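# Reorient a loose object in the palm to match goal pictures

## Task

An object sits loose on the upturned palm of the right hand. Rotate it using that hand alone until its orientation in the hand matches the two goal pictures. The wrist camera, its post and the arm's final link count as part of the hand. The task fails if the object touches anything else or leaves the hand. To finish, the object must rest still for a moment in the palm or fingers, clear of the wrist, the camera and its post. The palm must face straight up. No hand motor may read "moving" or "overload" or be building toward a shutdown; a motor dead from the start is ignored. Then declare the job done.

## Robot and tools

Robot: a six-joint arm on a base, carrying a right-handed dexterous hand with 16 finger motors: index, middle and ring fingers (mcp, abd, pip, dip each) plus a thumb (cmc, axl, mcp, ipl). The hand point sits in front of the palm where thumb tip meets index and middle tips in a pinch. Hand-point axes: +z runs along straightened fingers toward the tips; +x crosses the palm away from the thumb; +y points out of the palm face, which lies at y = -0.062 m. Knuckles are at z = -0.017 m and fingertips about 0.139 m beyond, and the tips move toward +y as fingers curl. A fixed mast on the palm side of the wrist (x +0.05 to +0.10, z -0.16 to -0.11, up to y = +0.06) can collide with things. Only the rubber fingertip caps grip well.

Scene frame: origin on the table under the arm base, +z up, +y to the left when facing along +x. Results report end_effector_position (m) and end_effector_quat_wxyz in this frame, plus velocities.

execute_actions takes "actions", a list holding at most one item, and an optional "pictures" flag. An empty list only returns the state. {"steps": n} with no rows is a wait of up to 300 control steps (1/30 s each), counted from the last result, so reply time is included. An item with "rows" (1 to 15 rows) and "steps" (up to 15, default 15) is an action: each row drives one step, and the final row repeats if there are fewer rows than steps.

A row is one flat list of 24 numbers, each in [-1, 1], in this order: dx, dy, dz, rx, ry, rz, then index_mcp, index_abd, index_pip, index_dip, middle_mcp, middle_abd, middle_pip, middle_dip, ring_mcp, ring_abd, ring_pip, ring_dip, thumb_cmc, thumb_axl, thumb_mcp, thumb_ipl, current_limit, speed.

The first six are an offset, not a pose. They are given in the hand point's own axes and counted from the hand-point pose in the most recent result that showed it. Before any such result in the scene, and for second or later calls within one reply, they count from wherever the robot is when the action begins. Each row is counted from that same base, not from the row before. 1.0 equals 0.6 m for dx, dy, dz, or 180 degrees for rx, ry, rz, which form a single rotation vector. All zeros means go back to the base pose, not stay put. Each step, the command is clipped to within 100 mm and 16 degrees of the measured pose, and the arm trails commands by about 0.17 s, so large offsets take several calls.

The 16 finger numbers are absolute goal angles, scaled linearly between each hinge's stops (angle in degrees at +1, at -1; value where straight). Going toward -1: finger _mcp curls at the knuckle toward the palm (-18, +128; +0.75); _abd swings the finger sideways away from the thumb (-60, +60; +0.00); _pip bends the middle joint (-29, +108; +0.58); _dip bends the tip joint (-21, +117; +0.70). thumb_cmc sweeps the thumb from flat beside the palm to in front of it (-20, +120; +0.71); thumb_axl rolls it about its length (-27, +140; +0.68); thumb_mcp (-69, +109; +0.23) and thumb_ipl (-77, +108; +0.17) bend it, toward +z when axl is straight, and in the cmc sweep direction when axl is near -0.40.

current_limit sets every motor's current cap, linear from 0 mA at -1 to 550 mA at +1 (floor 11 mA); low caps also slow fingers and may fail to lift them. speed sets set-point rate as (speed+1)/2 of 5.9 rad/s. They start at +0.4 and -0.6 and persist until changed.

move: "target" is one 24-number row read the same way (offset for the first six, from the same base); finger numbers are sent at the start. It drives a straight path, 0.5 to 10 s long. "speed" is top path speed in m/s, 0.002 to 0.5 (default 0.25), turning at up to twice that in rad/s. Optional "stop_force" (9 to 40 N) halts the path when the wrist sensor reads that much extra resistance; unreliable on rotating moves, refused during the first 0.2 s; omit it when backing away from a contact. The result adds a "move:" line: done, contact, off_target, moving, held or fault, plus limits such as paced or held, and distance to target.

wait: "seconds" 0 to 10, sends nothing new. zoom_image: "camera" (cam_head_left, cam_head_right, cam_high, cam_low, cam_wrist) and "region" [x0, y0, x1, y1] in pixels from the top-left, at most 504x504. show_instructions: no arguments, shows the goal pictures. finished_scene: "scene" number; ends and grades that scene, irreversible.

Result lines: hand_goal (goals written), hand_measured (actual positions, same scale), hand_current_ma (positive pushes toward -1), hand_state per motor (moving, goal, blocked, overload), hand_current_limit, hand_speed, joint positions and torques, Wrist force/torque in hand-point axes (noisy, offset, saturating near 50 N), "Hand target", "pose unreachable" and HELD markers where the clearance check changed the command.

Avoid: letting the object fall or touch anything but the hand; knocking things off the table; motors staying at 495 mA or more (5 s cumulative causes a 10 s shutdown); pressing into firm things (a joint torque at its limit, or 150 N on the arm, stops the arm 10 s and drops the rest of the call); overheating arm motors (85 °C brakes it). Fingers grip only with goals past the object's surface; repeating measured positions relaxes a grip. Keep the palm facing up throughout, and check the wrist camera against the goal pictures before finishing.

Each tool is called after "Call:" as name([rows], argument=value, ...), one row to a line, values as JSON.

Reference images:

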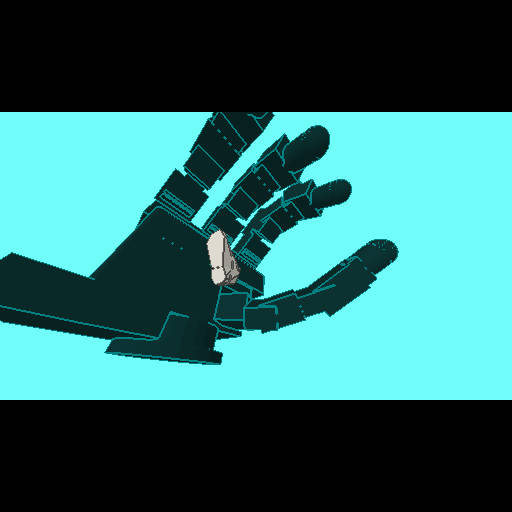

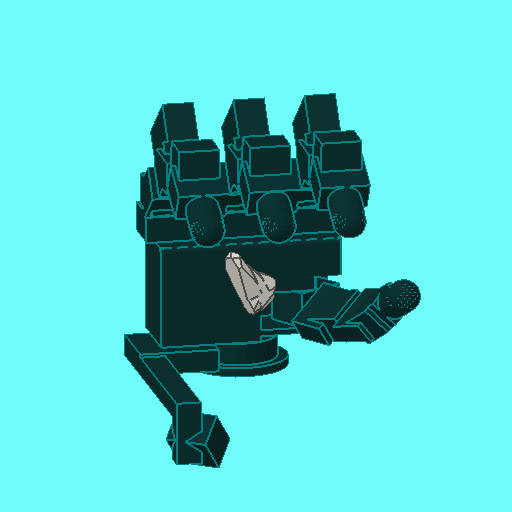

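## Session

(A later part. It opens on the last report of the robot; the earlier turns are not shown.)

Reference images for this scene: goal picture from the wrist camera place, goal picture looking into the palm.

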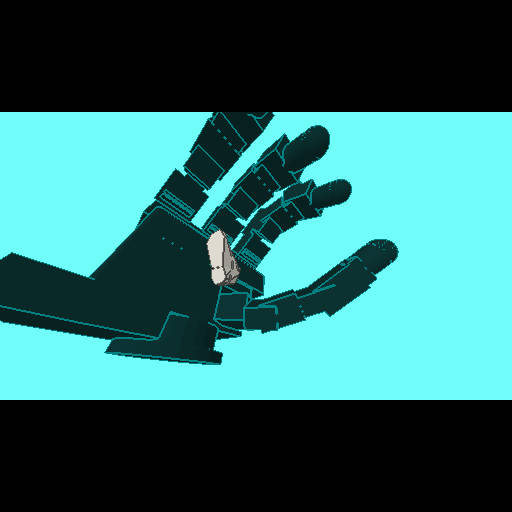

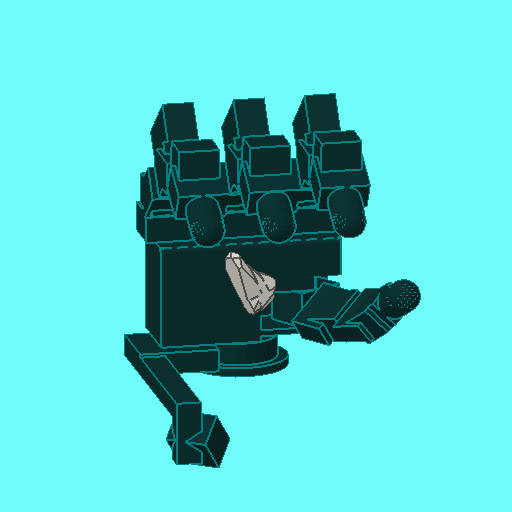

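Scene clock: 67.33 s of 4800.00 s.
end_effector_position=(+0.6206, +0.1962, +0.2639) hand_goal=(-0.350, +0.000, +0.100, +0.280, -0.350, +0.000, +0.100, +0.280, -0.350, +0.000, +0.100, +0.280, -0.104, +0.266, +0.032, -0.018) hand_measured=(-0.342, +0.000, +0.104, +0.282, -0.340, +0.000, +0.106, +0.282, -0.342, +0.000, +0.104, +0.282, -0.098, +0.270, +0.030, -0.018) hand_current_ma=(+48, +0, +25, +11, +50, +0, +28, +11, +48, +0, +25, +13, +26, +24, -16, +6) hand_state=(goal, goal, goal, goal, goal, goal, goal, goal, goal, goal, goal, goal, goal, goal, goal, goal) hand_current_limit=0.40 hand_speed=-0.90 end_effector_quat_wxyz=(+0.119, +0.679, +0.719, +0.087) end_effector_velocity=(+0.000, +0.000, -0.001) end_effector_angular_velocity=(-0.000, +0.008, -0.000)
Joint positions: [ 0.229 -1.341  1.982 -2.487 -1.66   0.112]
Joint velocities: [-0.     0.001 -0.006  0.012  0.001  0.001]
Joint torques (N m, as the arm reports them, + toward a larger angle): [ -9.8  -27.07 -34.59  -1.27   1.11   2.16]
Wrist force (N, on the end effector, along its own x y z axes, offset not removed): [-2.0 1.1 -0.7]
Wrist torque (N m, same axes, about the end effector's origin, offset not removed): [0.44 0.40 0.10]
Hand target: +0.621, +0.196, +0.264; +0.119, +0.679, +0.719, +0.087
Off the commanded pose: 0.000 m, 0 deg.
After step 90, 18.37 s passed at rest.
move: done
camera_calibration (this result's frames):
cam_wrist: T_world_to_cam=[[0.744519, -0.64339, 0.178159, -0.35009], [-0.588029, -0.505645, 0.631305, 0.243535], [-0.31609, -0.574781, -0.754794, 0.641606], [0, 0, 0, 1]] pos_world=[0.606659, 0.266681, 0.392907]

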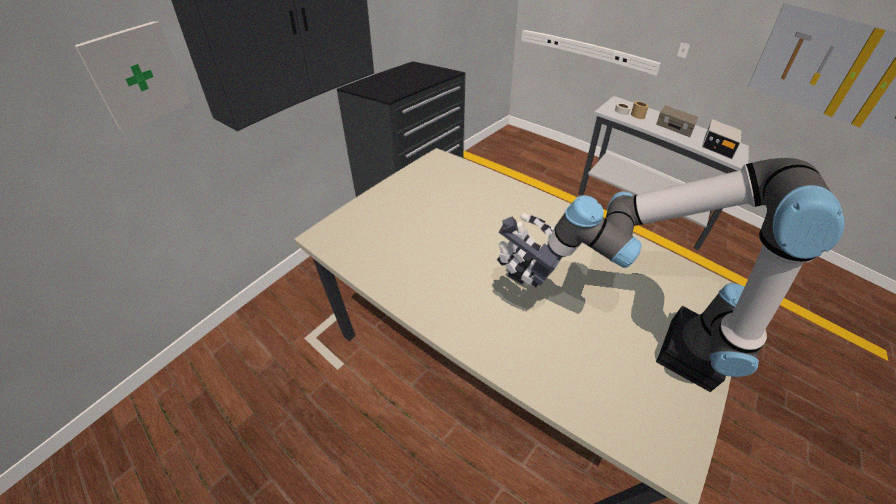

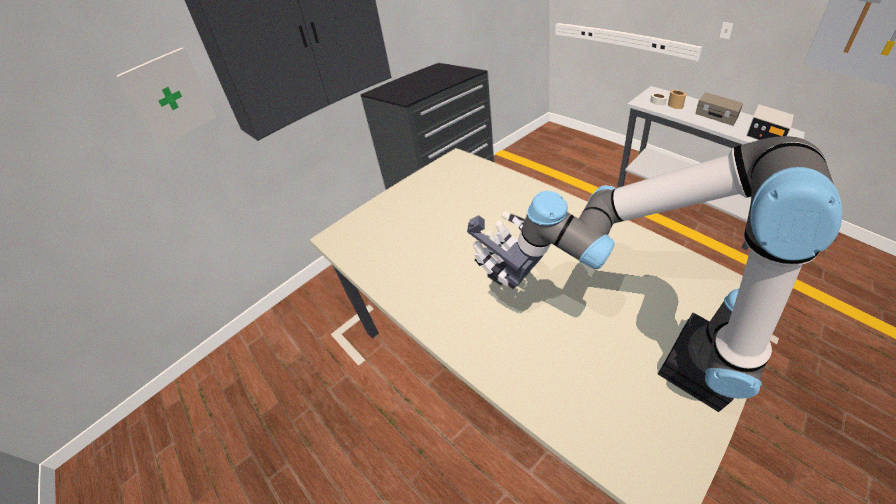

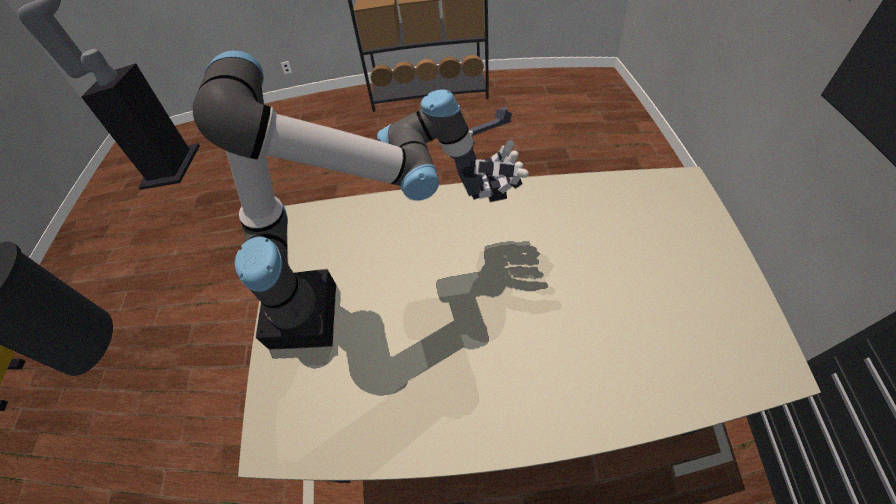

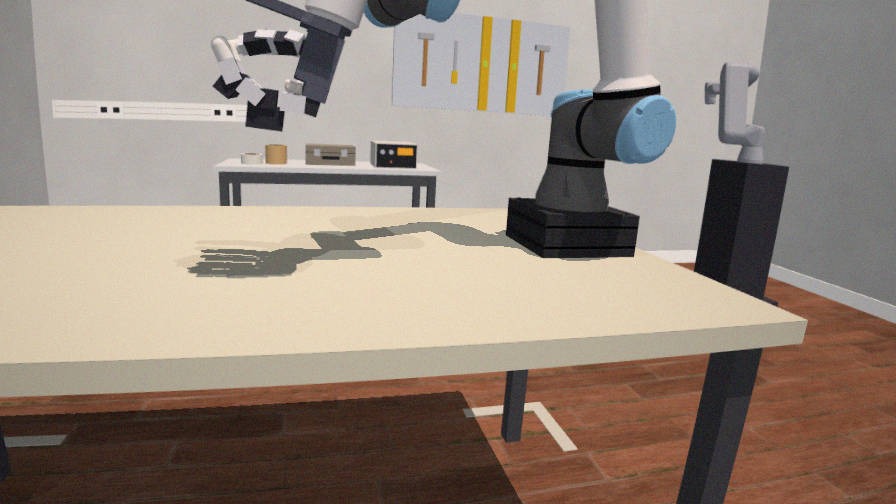

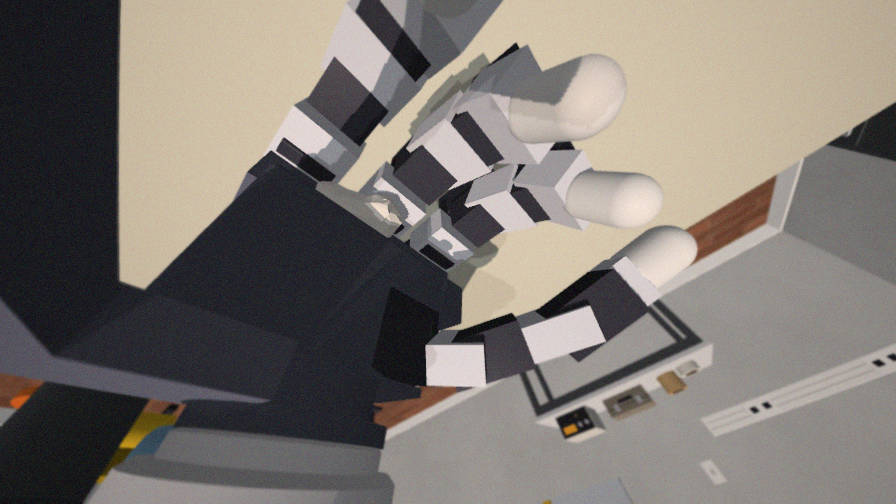

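Call:
move(target=[0,0.05,-0.08,-0.38,0,0, 0.68,0,0.1,0.28, 0.68,0,0.1,0.28, 0.68,0,0.1,0.28, -0.104,0.266,0.032,-0.018, 0.4,-0.9], speed=0.15)

Call:
zoom_image(camera="cam_low", region=[140, 10, 340, 160])

Call:
zoom_image(camera="cam_wrist", region=[250, 80, 520, 330])

Scene clock: 77.30 s of 4800.00 s.
end_effector_position=(+0.6357, +0.1999, +0.3186) hand_goal=(+0.680, +0.000, +0.100, +0.280, +0.680, +0.000, +0.100, +0.280, +0.680, +0.000, +0.100, +0.280, -0.104, +0.266, +0.032, -0.018) hand_measured=(+0.688, +0.000, +0.104, +0.282, +0.690, +0.000, +0.106, +0.282, +0.688, +0.000, +0.104, +0.282, -0.100, +0.270, +0.030, -0.018) hand_current_ma=(+49, +0, +25, +11, +50, +0, +28, +11, +49, +0, +25, +13, +25, +24, -16, +6) hand_state=(goal, goal, goal, goal, goal, goal, goal, goal, goal, goal, goal, goal, goal, goal, goal, goal) hand_current_limit=0.40 hand_speed=-0.90 end_effector_quat_wxyz=(+0.481, +0.494, +0.546, +0.476) end_effector_velocity=(+0.000, +0.000, +0.000) end_effector_angular_velocity=(+0.000, -0.001, -0.000)
Joint positions: [ 0.226 -0.721  2.027 -4.354 -1.705 -0.045]
Joint velocities: [ 0.    -0.    -0.001  0.    -0.    -0.   ]
Joint torques (N m, as the arm reports them, + toward a larger angle): [ -9.82 -38.64 -22.03  -5.12   1.39  -2.09]
Wrist force (N, on the end effector, along its own x y z axes, offset not removed): [-0.3 2.7 -1.9]
Wrist torque (N m, same axes, about the end effector's origin, offset not removed): [0.66 0.31 0.28]
Hand target: +0.636, +0.200, +0.319; +0.481, +0.494, +0.546, +0.476
Off the commanded pose: 0.000 m, 0 deg.
After step 90, 2.27 s passed at rest.
move: done
camera_calibration (this result's frames):
cam_wrist: T_world_to_cam=[[0.161588, -0.640494, 0.750771, -0.181134], [-0.761259, -0.565018, -0.31818, 0.644238], [0.627992, -0.520117, -0.578882, 0.0226966], [0, 0, 0, 1]] pos_world=[0.505448, 0.259796, 0.354113]

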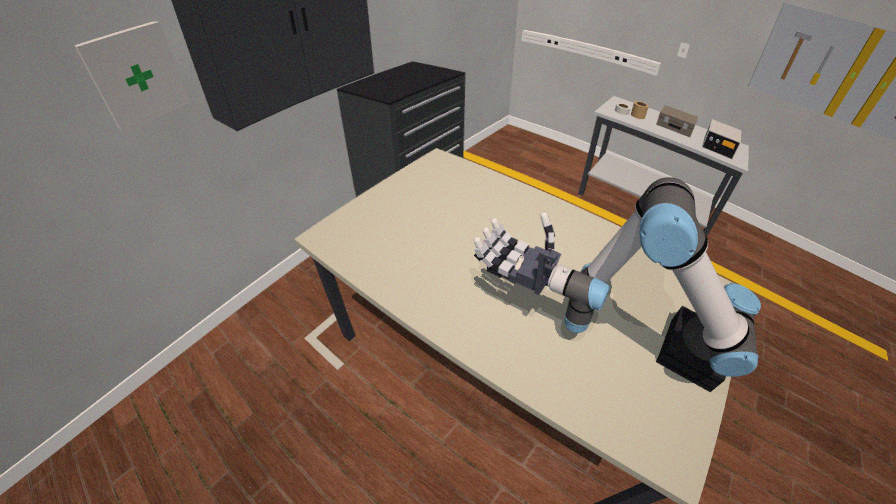

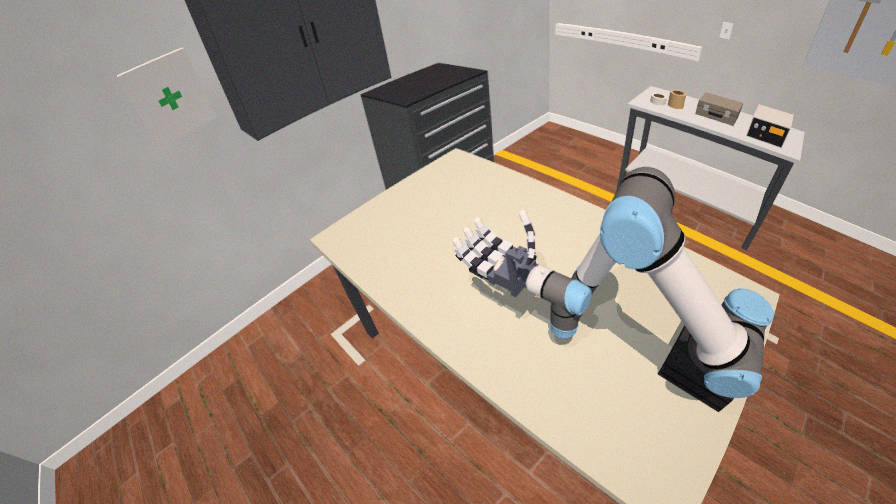

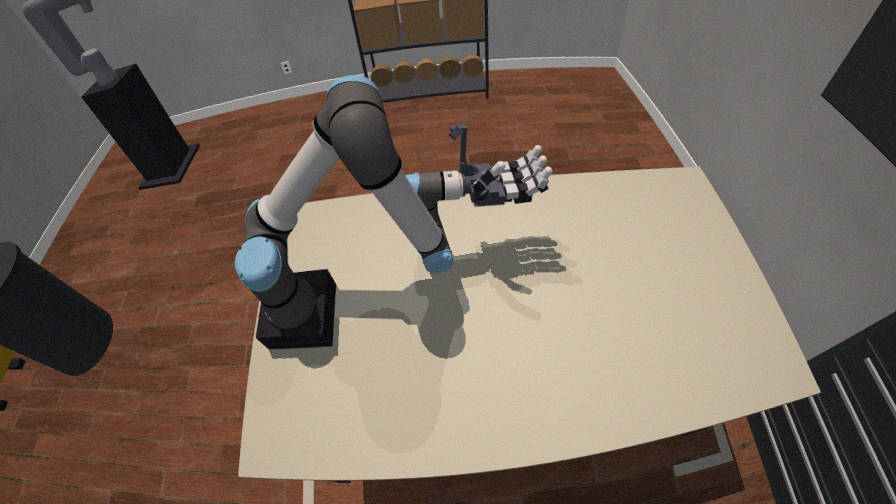

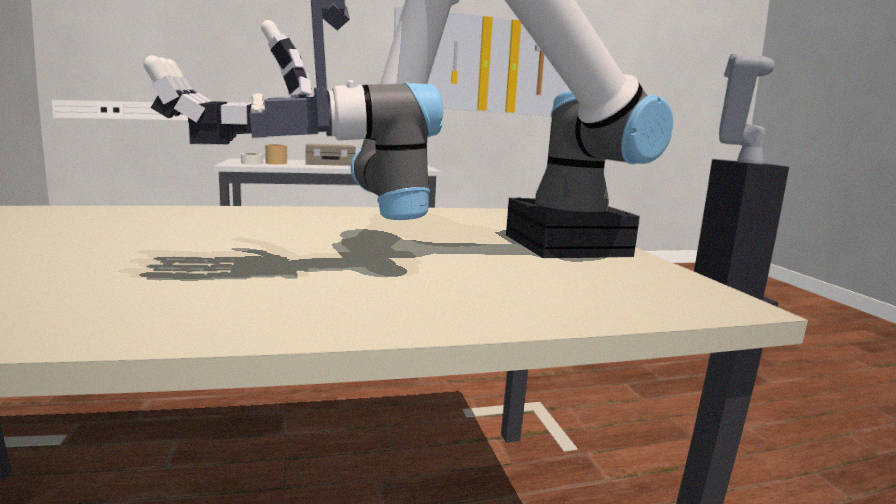

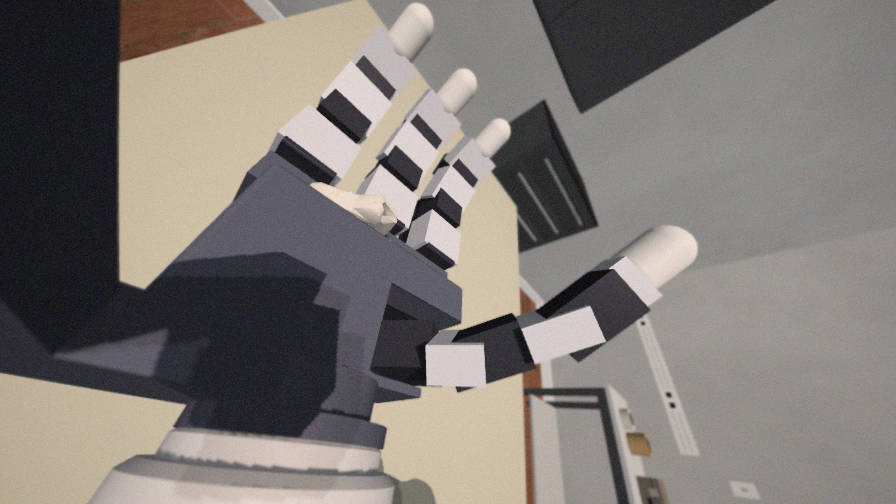

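Region (140, 10, 340, 160) of cam_low's 896x504 image, scaled by 2.520, with more detail than that image has; it fills the top 378 rows of this view, and the rest is white.

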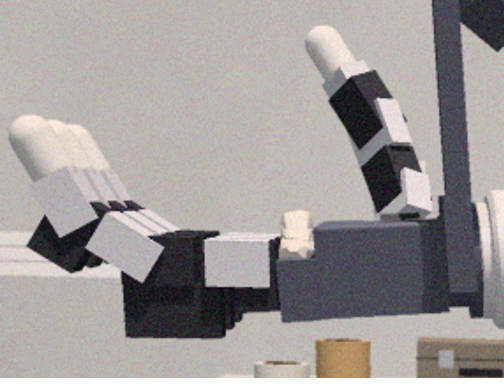

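Region (250, 80, 520, 330) of cam_wrist's 896x504 image, scaled by 1.867, with more detail than that image has; it fills the top 467 rows of this view, and the rest is white.

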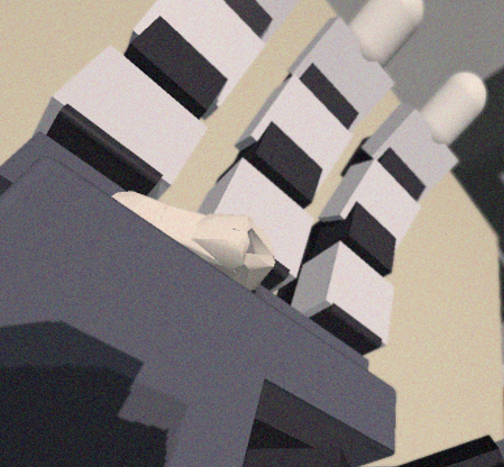

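Call:
move(target=[0,-0.1,0,0.53,0,0, -0.42,-0.12,-0.3,0.55, -0.42,0,-0.3,0.55, -0.42,0.12,-0.3,0.55, -0.104,0.266,0.032,-0.018, 0.4,-0.7], speed=0.25)

Call:
zoom_image(camera="cam_low", region=[160, 0, 340, 160])

Scene clock: 87.80 s of 4800.00 s.
end_effector_position=(+0.6303, +0.1964, +0.2589) hand_goal=(-0.420, -0.120, -0.300, +0.550, -0.420, +0.000, -0.300, +0.550, -0.420, +0.120, -0.300, +0.550, -0.104, +0.266, +0.032, -0.018) hand_measured=(-0.404, -0.118, -0.298, +0.548, -0.402, +0.000, -0.298, +0.548, -0.402, +0.116, -0.298, +0.548, -0.102, +0.270, +0.030, -0.018) hand_current_ma=(+95, +12, +12, -12, +98, +0, +13, -12, +95, -15, +12, -14, +7, +24, -16, +6) hand_state=(goal, goal, goal, goal, goal, goal, goal, goal, goal, goal, goal, goal, goal, goal, goal, goal) hand_current_limit=0.40 hand_speed=-0.70 end_effector_quat_wxyz=(-0.042, +0.688, +0.719, -0.082) end_effector_velocity=(+0.001, +0.000, +0.000) end_effector_angular_velocity=(-0.000, +0.006, -0.001)
Joint positions: [ 0.208 -1.207  1.551 -1.723 -1.604  0.12 ]
Joint velocities: [-0.     0.004 -0.009  0.011  0.001  0.   ]
Joint torques (N m, as the arm reports them, + toward a larger angle): [ -9.45 -36.56 -36.54  -0.3    1.45   2.2 ]
Wrist force (N, on the end effector, along its own x y z axes, offset not removed): [1.4 0.1 -2.3]
Wrist torque (N m, same axes, about the end effector's origin, offset not removed): [0.49 0.02 0.24]
Hand target: +0.630, +0.196, +0.259; -0.043, +0.688, +0.719, -0.083
Off the commanded pose: 0.001 m, 0 deg.
After step 90, 3.70 s passed at rest.
move: done
camera_calibration (this result's frames):
cam_wrist: T_world_to_cam=[[0.732076, -0.662162, -0.160019, -0.257225], [-0.248238, -0.478054, 0.842521, -0.0217872], [-0.634383, -0.577067, -0.514346, 0.779831], [0, 0, 0, 1]] pos_world=[0.677611, 0.269275, 0.378298]

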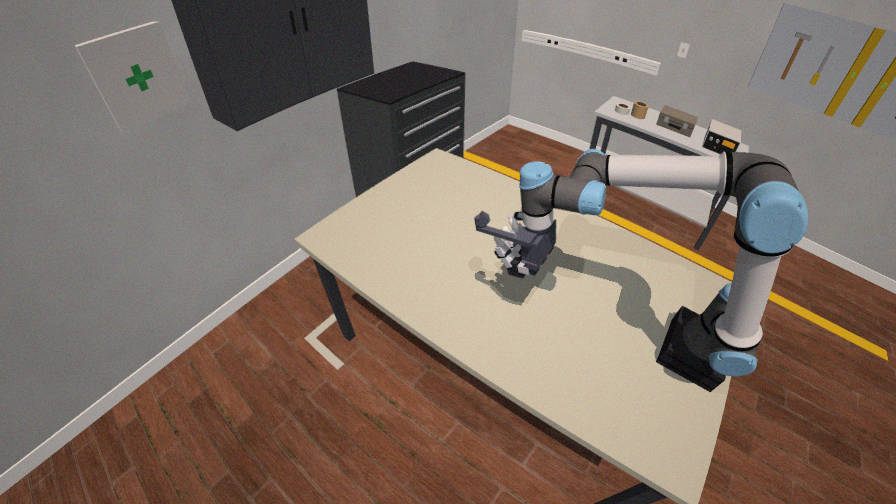

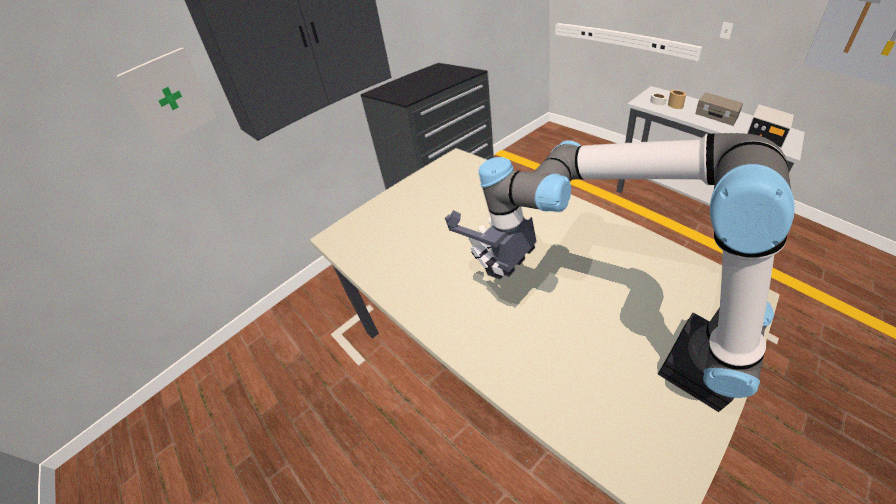

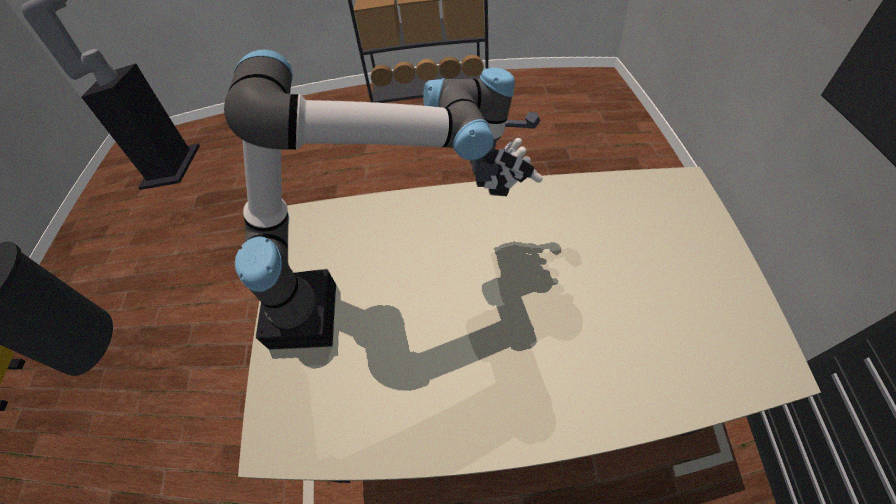

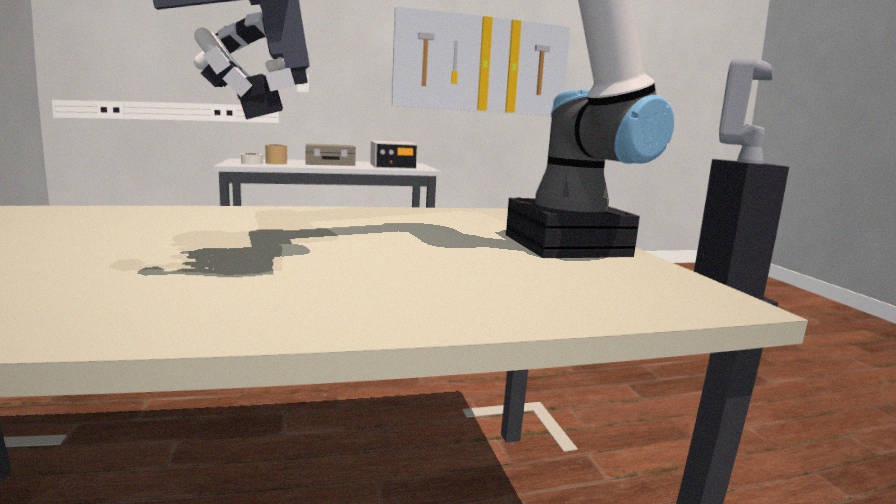

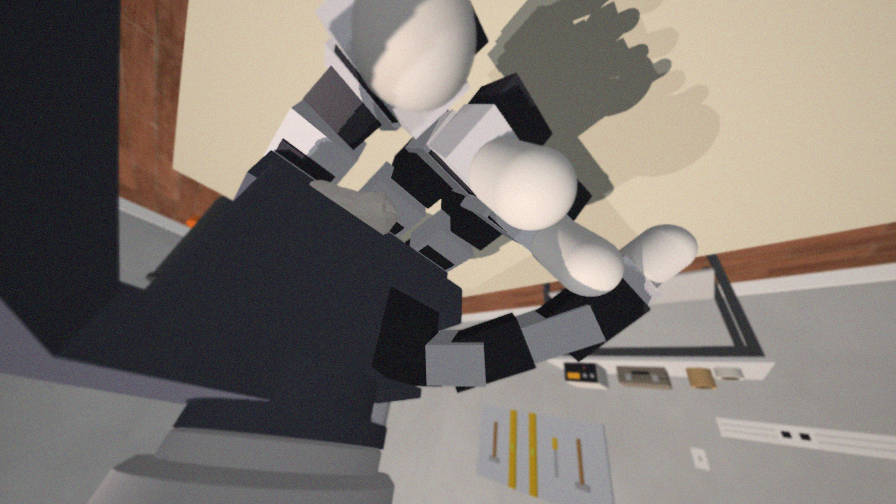

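Region (160, 0, 340, 160) of cam_low's 896x504 image, scaled by 2.800, with more detail than that image has.

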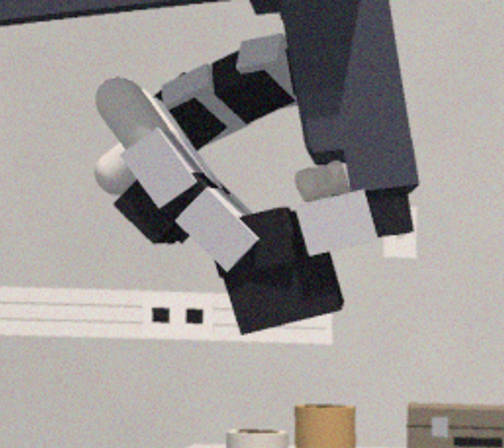

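Call:
move(target=[0,-0.03,0.04,0.075,0.04,0, -0.44,-0.14,-0.45,0.5, -0.44,0,-0.45,0.5, -0.44,0.14,-0.45,0.5, -0.104,0.266,0.032,-0.018, 0.4,-0.7], speed=0.08)

Call:
zoom_image(camera="cam_low", region=[160, 0, 340, 160])

Scene clock: 94.40 s of 4800.00 s.
end_effector_position=(+0.6084, +0.1943, +0.2386) hand_goal=(-0.440, -0.140, -0.450, +0.500, -0.440, +0.000, -0.450, +0.500, -0.440, +0.140, -0.450, +0.500, -0.104, +0.266, +0.032, -0.018) hand_measured=(-0.418, -0.136, -0.444, +0.504, -0.416, +0.000, -0.442, +0.502, -0.418, +0.136, -0.444, +0.504, -0.102, +0.270, +0.030, -0.018) hand_current_ma=(+122, +14, +36, +16, +130, +0, +39, +16, +122, -16, +35, +18, +6, +24, -16, +6) hand_state=(blocked, goal, goal, goal, blocked, goal, goal, goal, blocked, goal, goal, goal, goal, goal, goal, goal) hand_current_limit=0.40 hand_speed=-0.70 end_effector_quat_wxyz=(-0.168, +0.683, +0.701, -0.123) end_effector_velocity=(-0.001, +0.000, -0.001) end_effector_angular_velocity=(+0.003, +0.008, -0.001)
Joint positions: [ 0.155 -1.139  1.435 -1.451 -1.472  0.061]
Joint velocities: [-0.001  0.003 -0.003  0.008  0.003 -0.002]
Joint torques (N m, as the arm reports them, + toward a larger angle): [-10.75 -38.97 -36.07   0.02   1.66  -2.17]
Wrist force (N, on the end effector, along its own x y z axes, offset not removed): [-0.1 0.5 -1.6]
Wrist torque (N m, same axes, about the end effector's origin, offset not removed): [0.66 0.25 0.37]
Hand target: +0.608, +0.194, +0.239; -0.168, +0.682, +0.701, -0.123
Off the commanded pose: 0.000 m, 0 deg.
After step 90, 1.63 s passed at rest.
move: done
camera_calibration (this result's frames):
cam_wrist: T_world_to_cam=[[0.641769, -0.654635, -0.399482, -0.135256], [-0.0664125, -0.56639, 0.821457, -0.0995835], [-0.764017, -0.500655, -0.406968, 0.792753], [0, 0, 0, 1]] pos_world=[0.685866, 0.251949, 0.350396]

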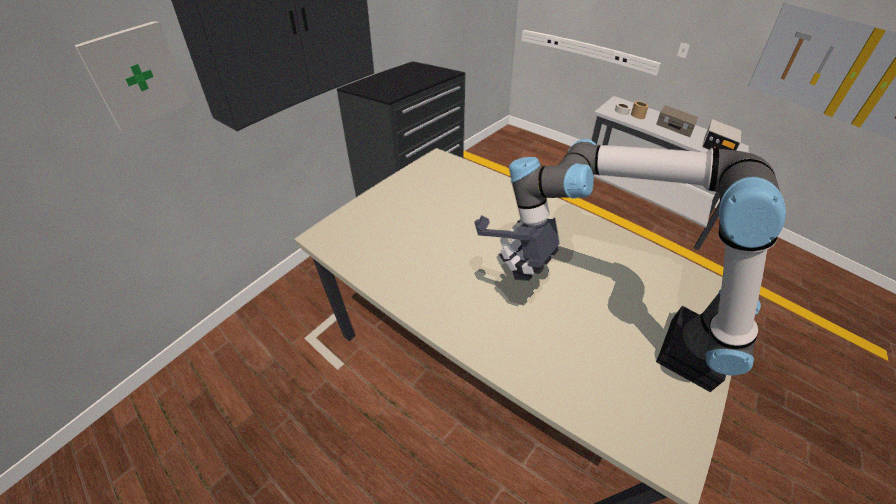

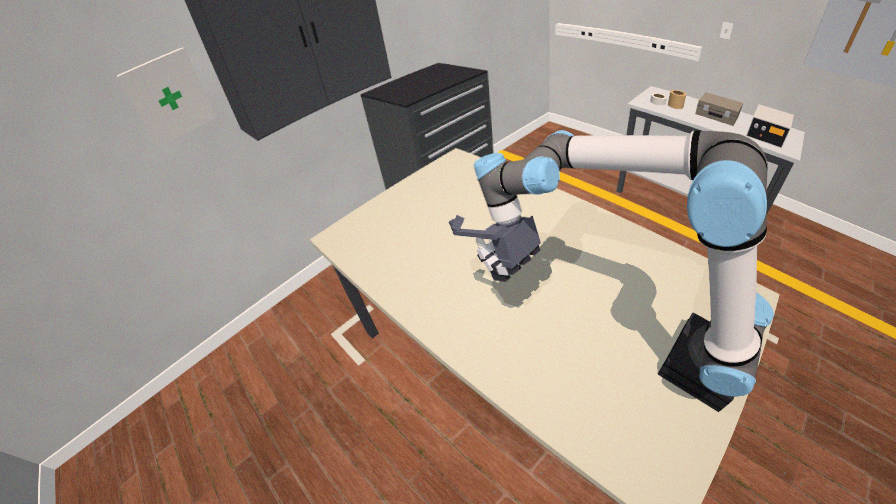

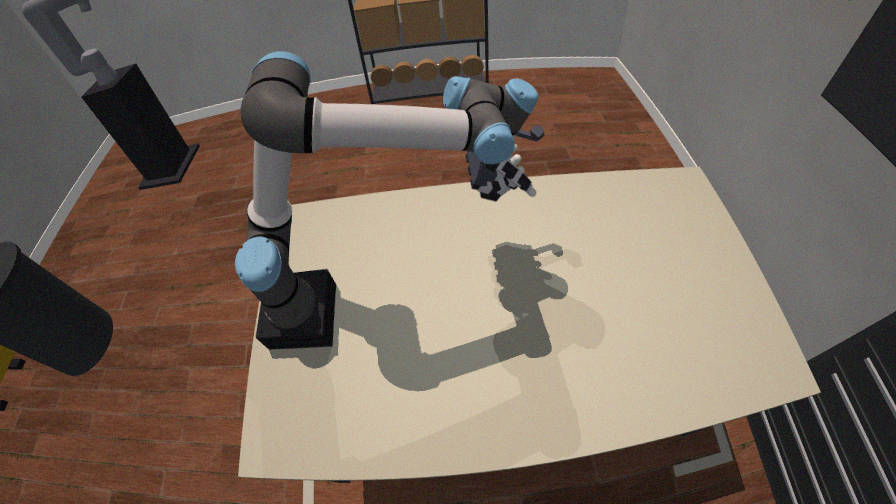

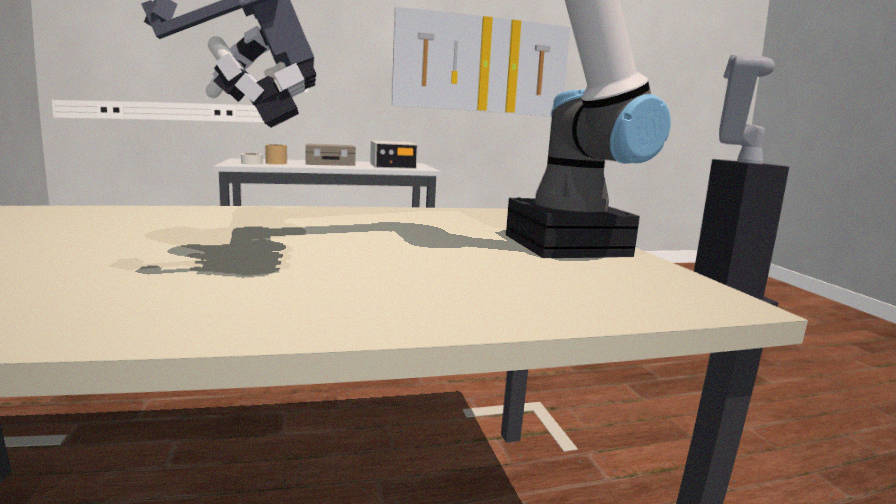

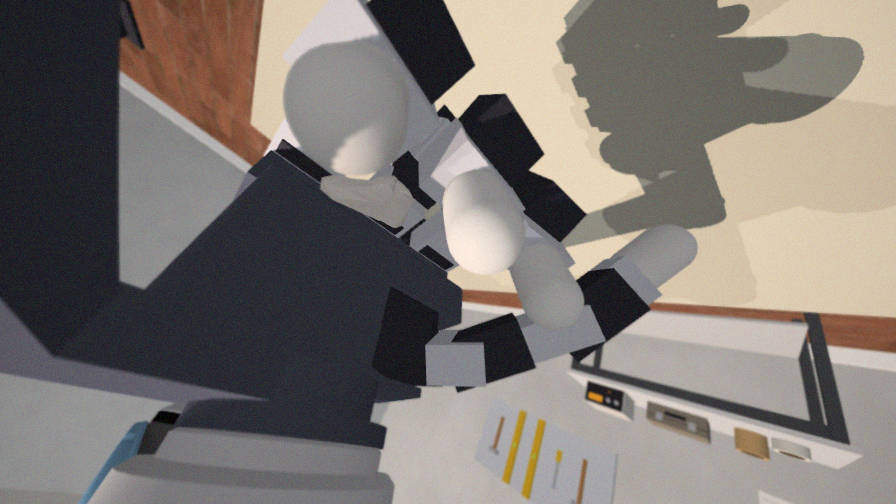

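Region (160, 0, 340, 160) of cam_low's 896x504 image, scaled by 2.800, with more detail than that image has.

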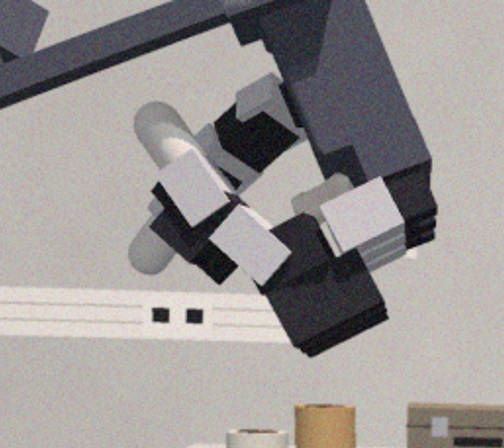

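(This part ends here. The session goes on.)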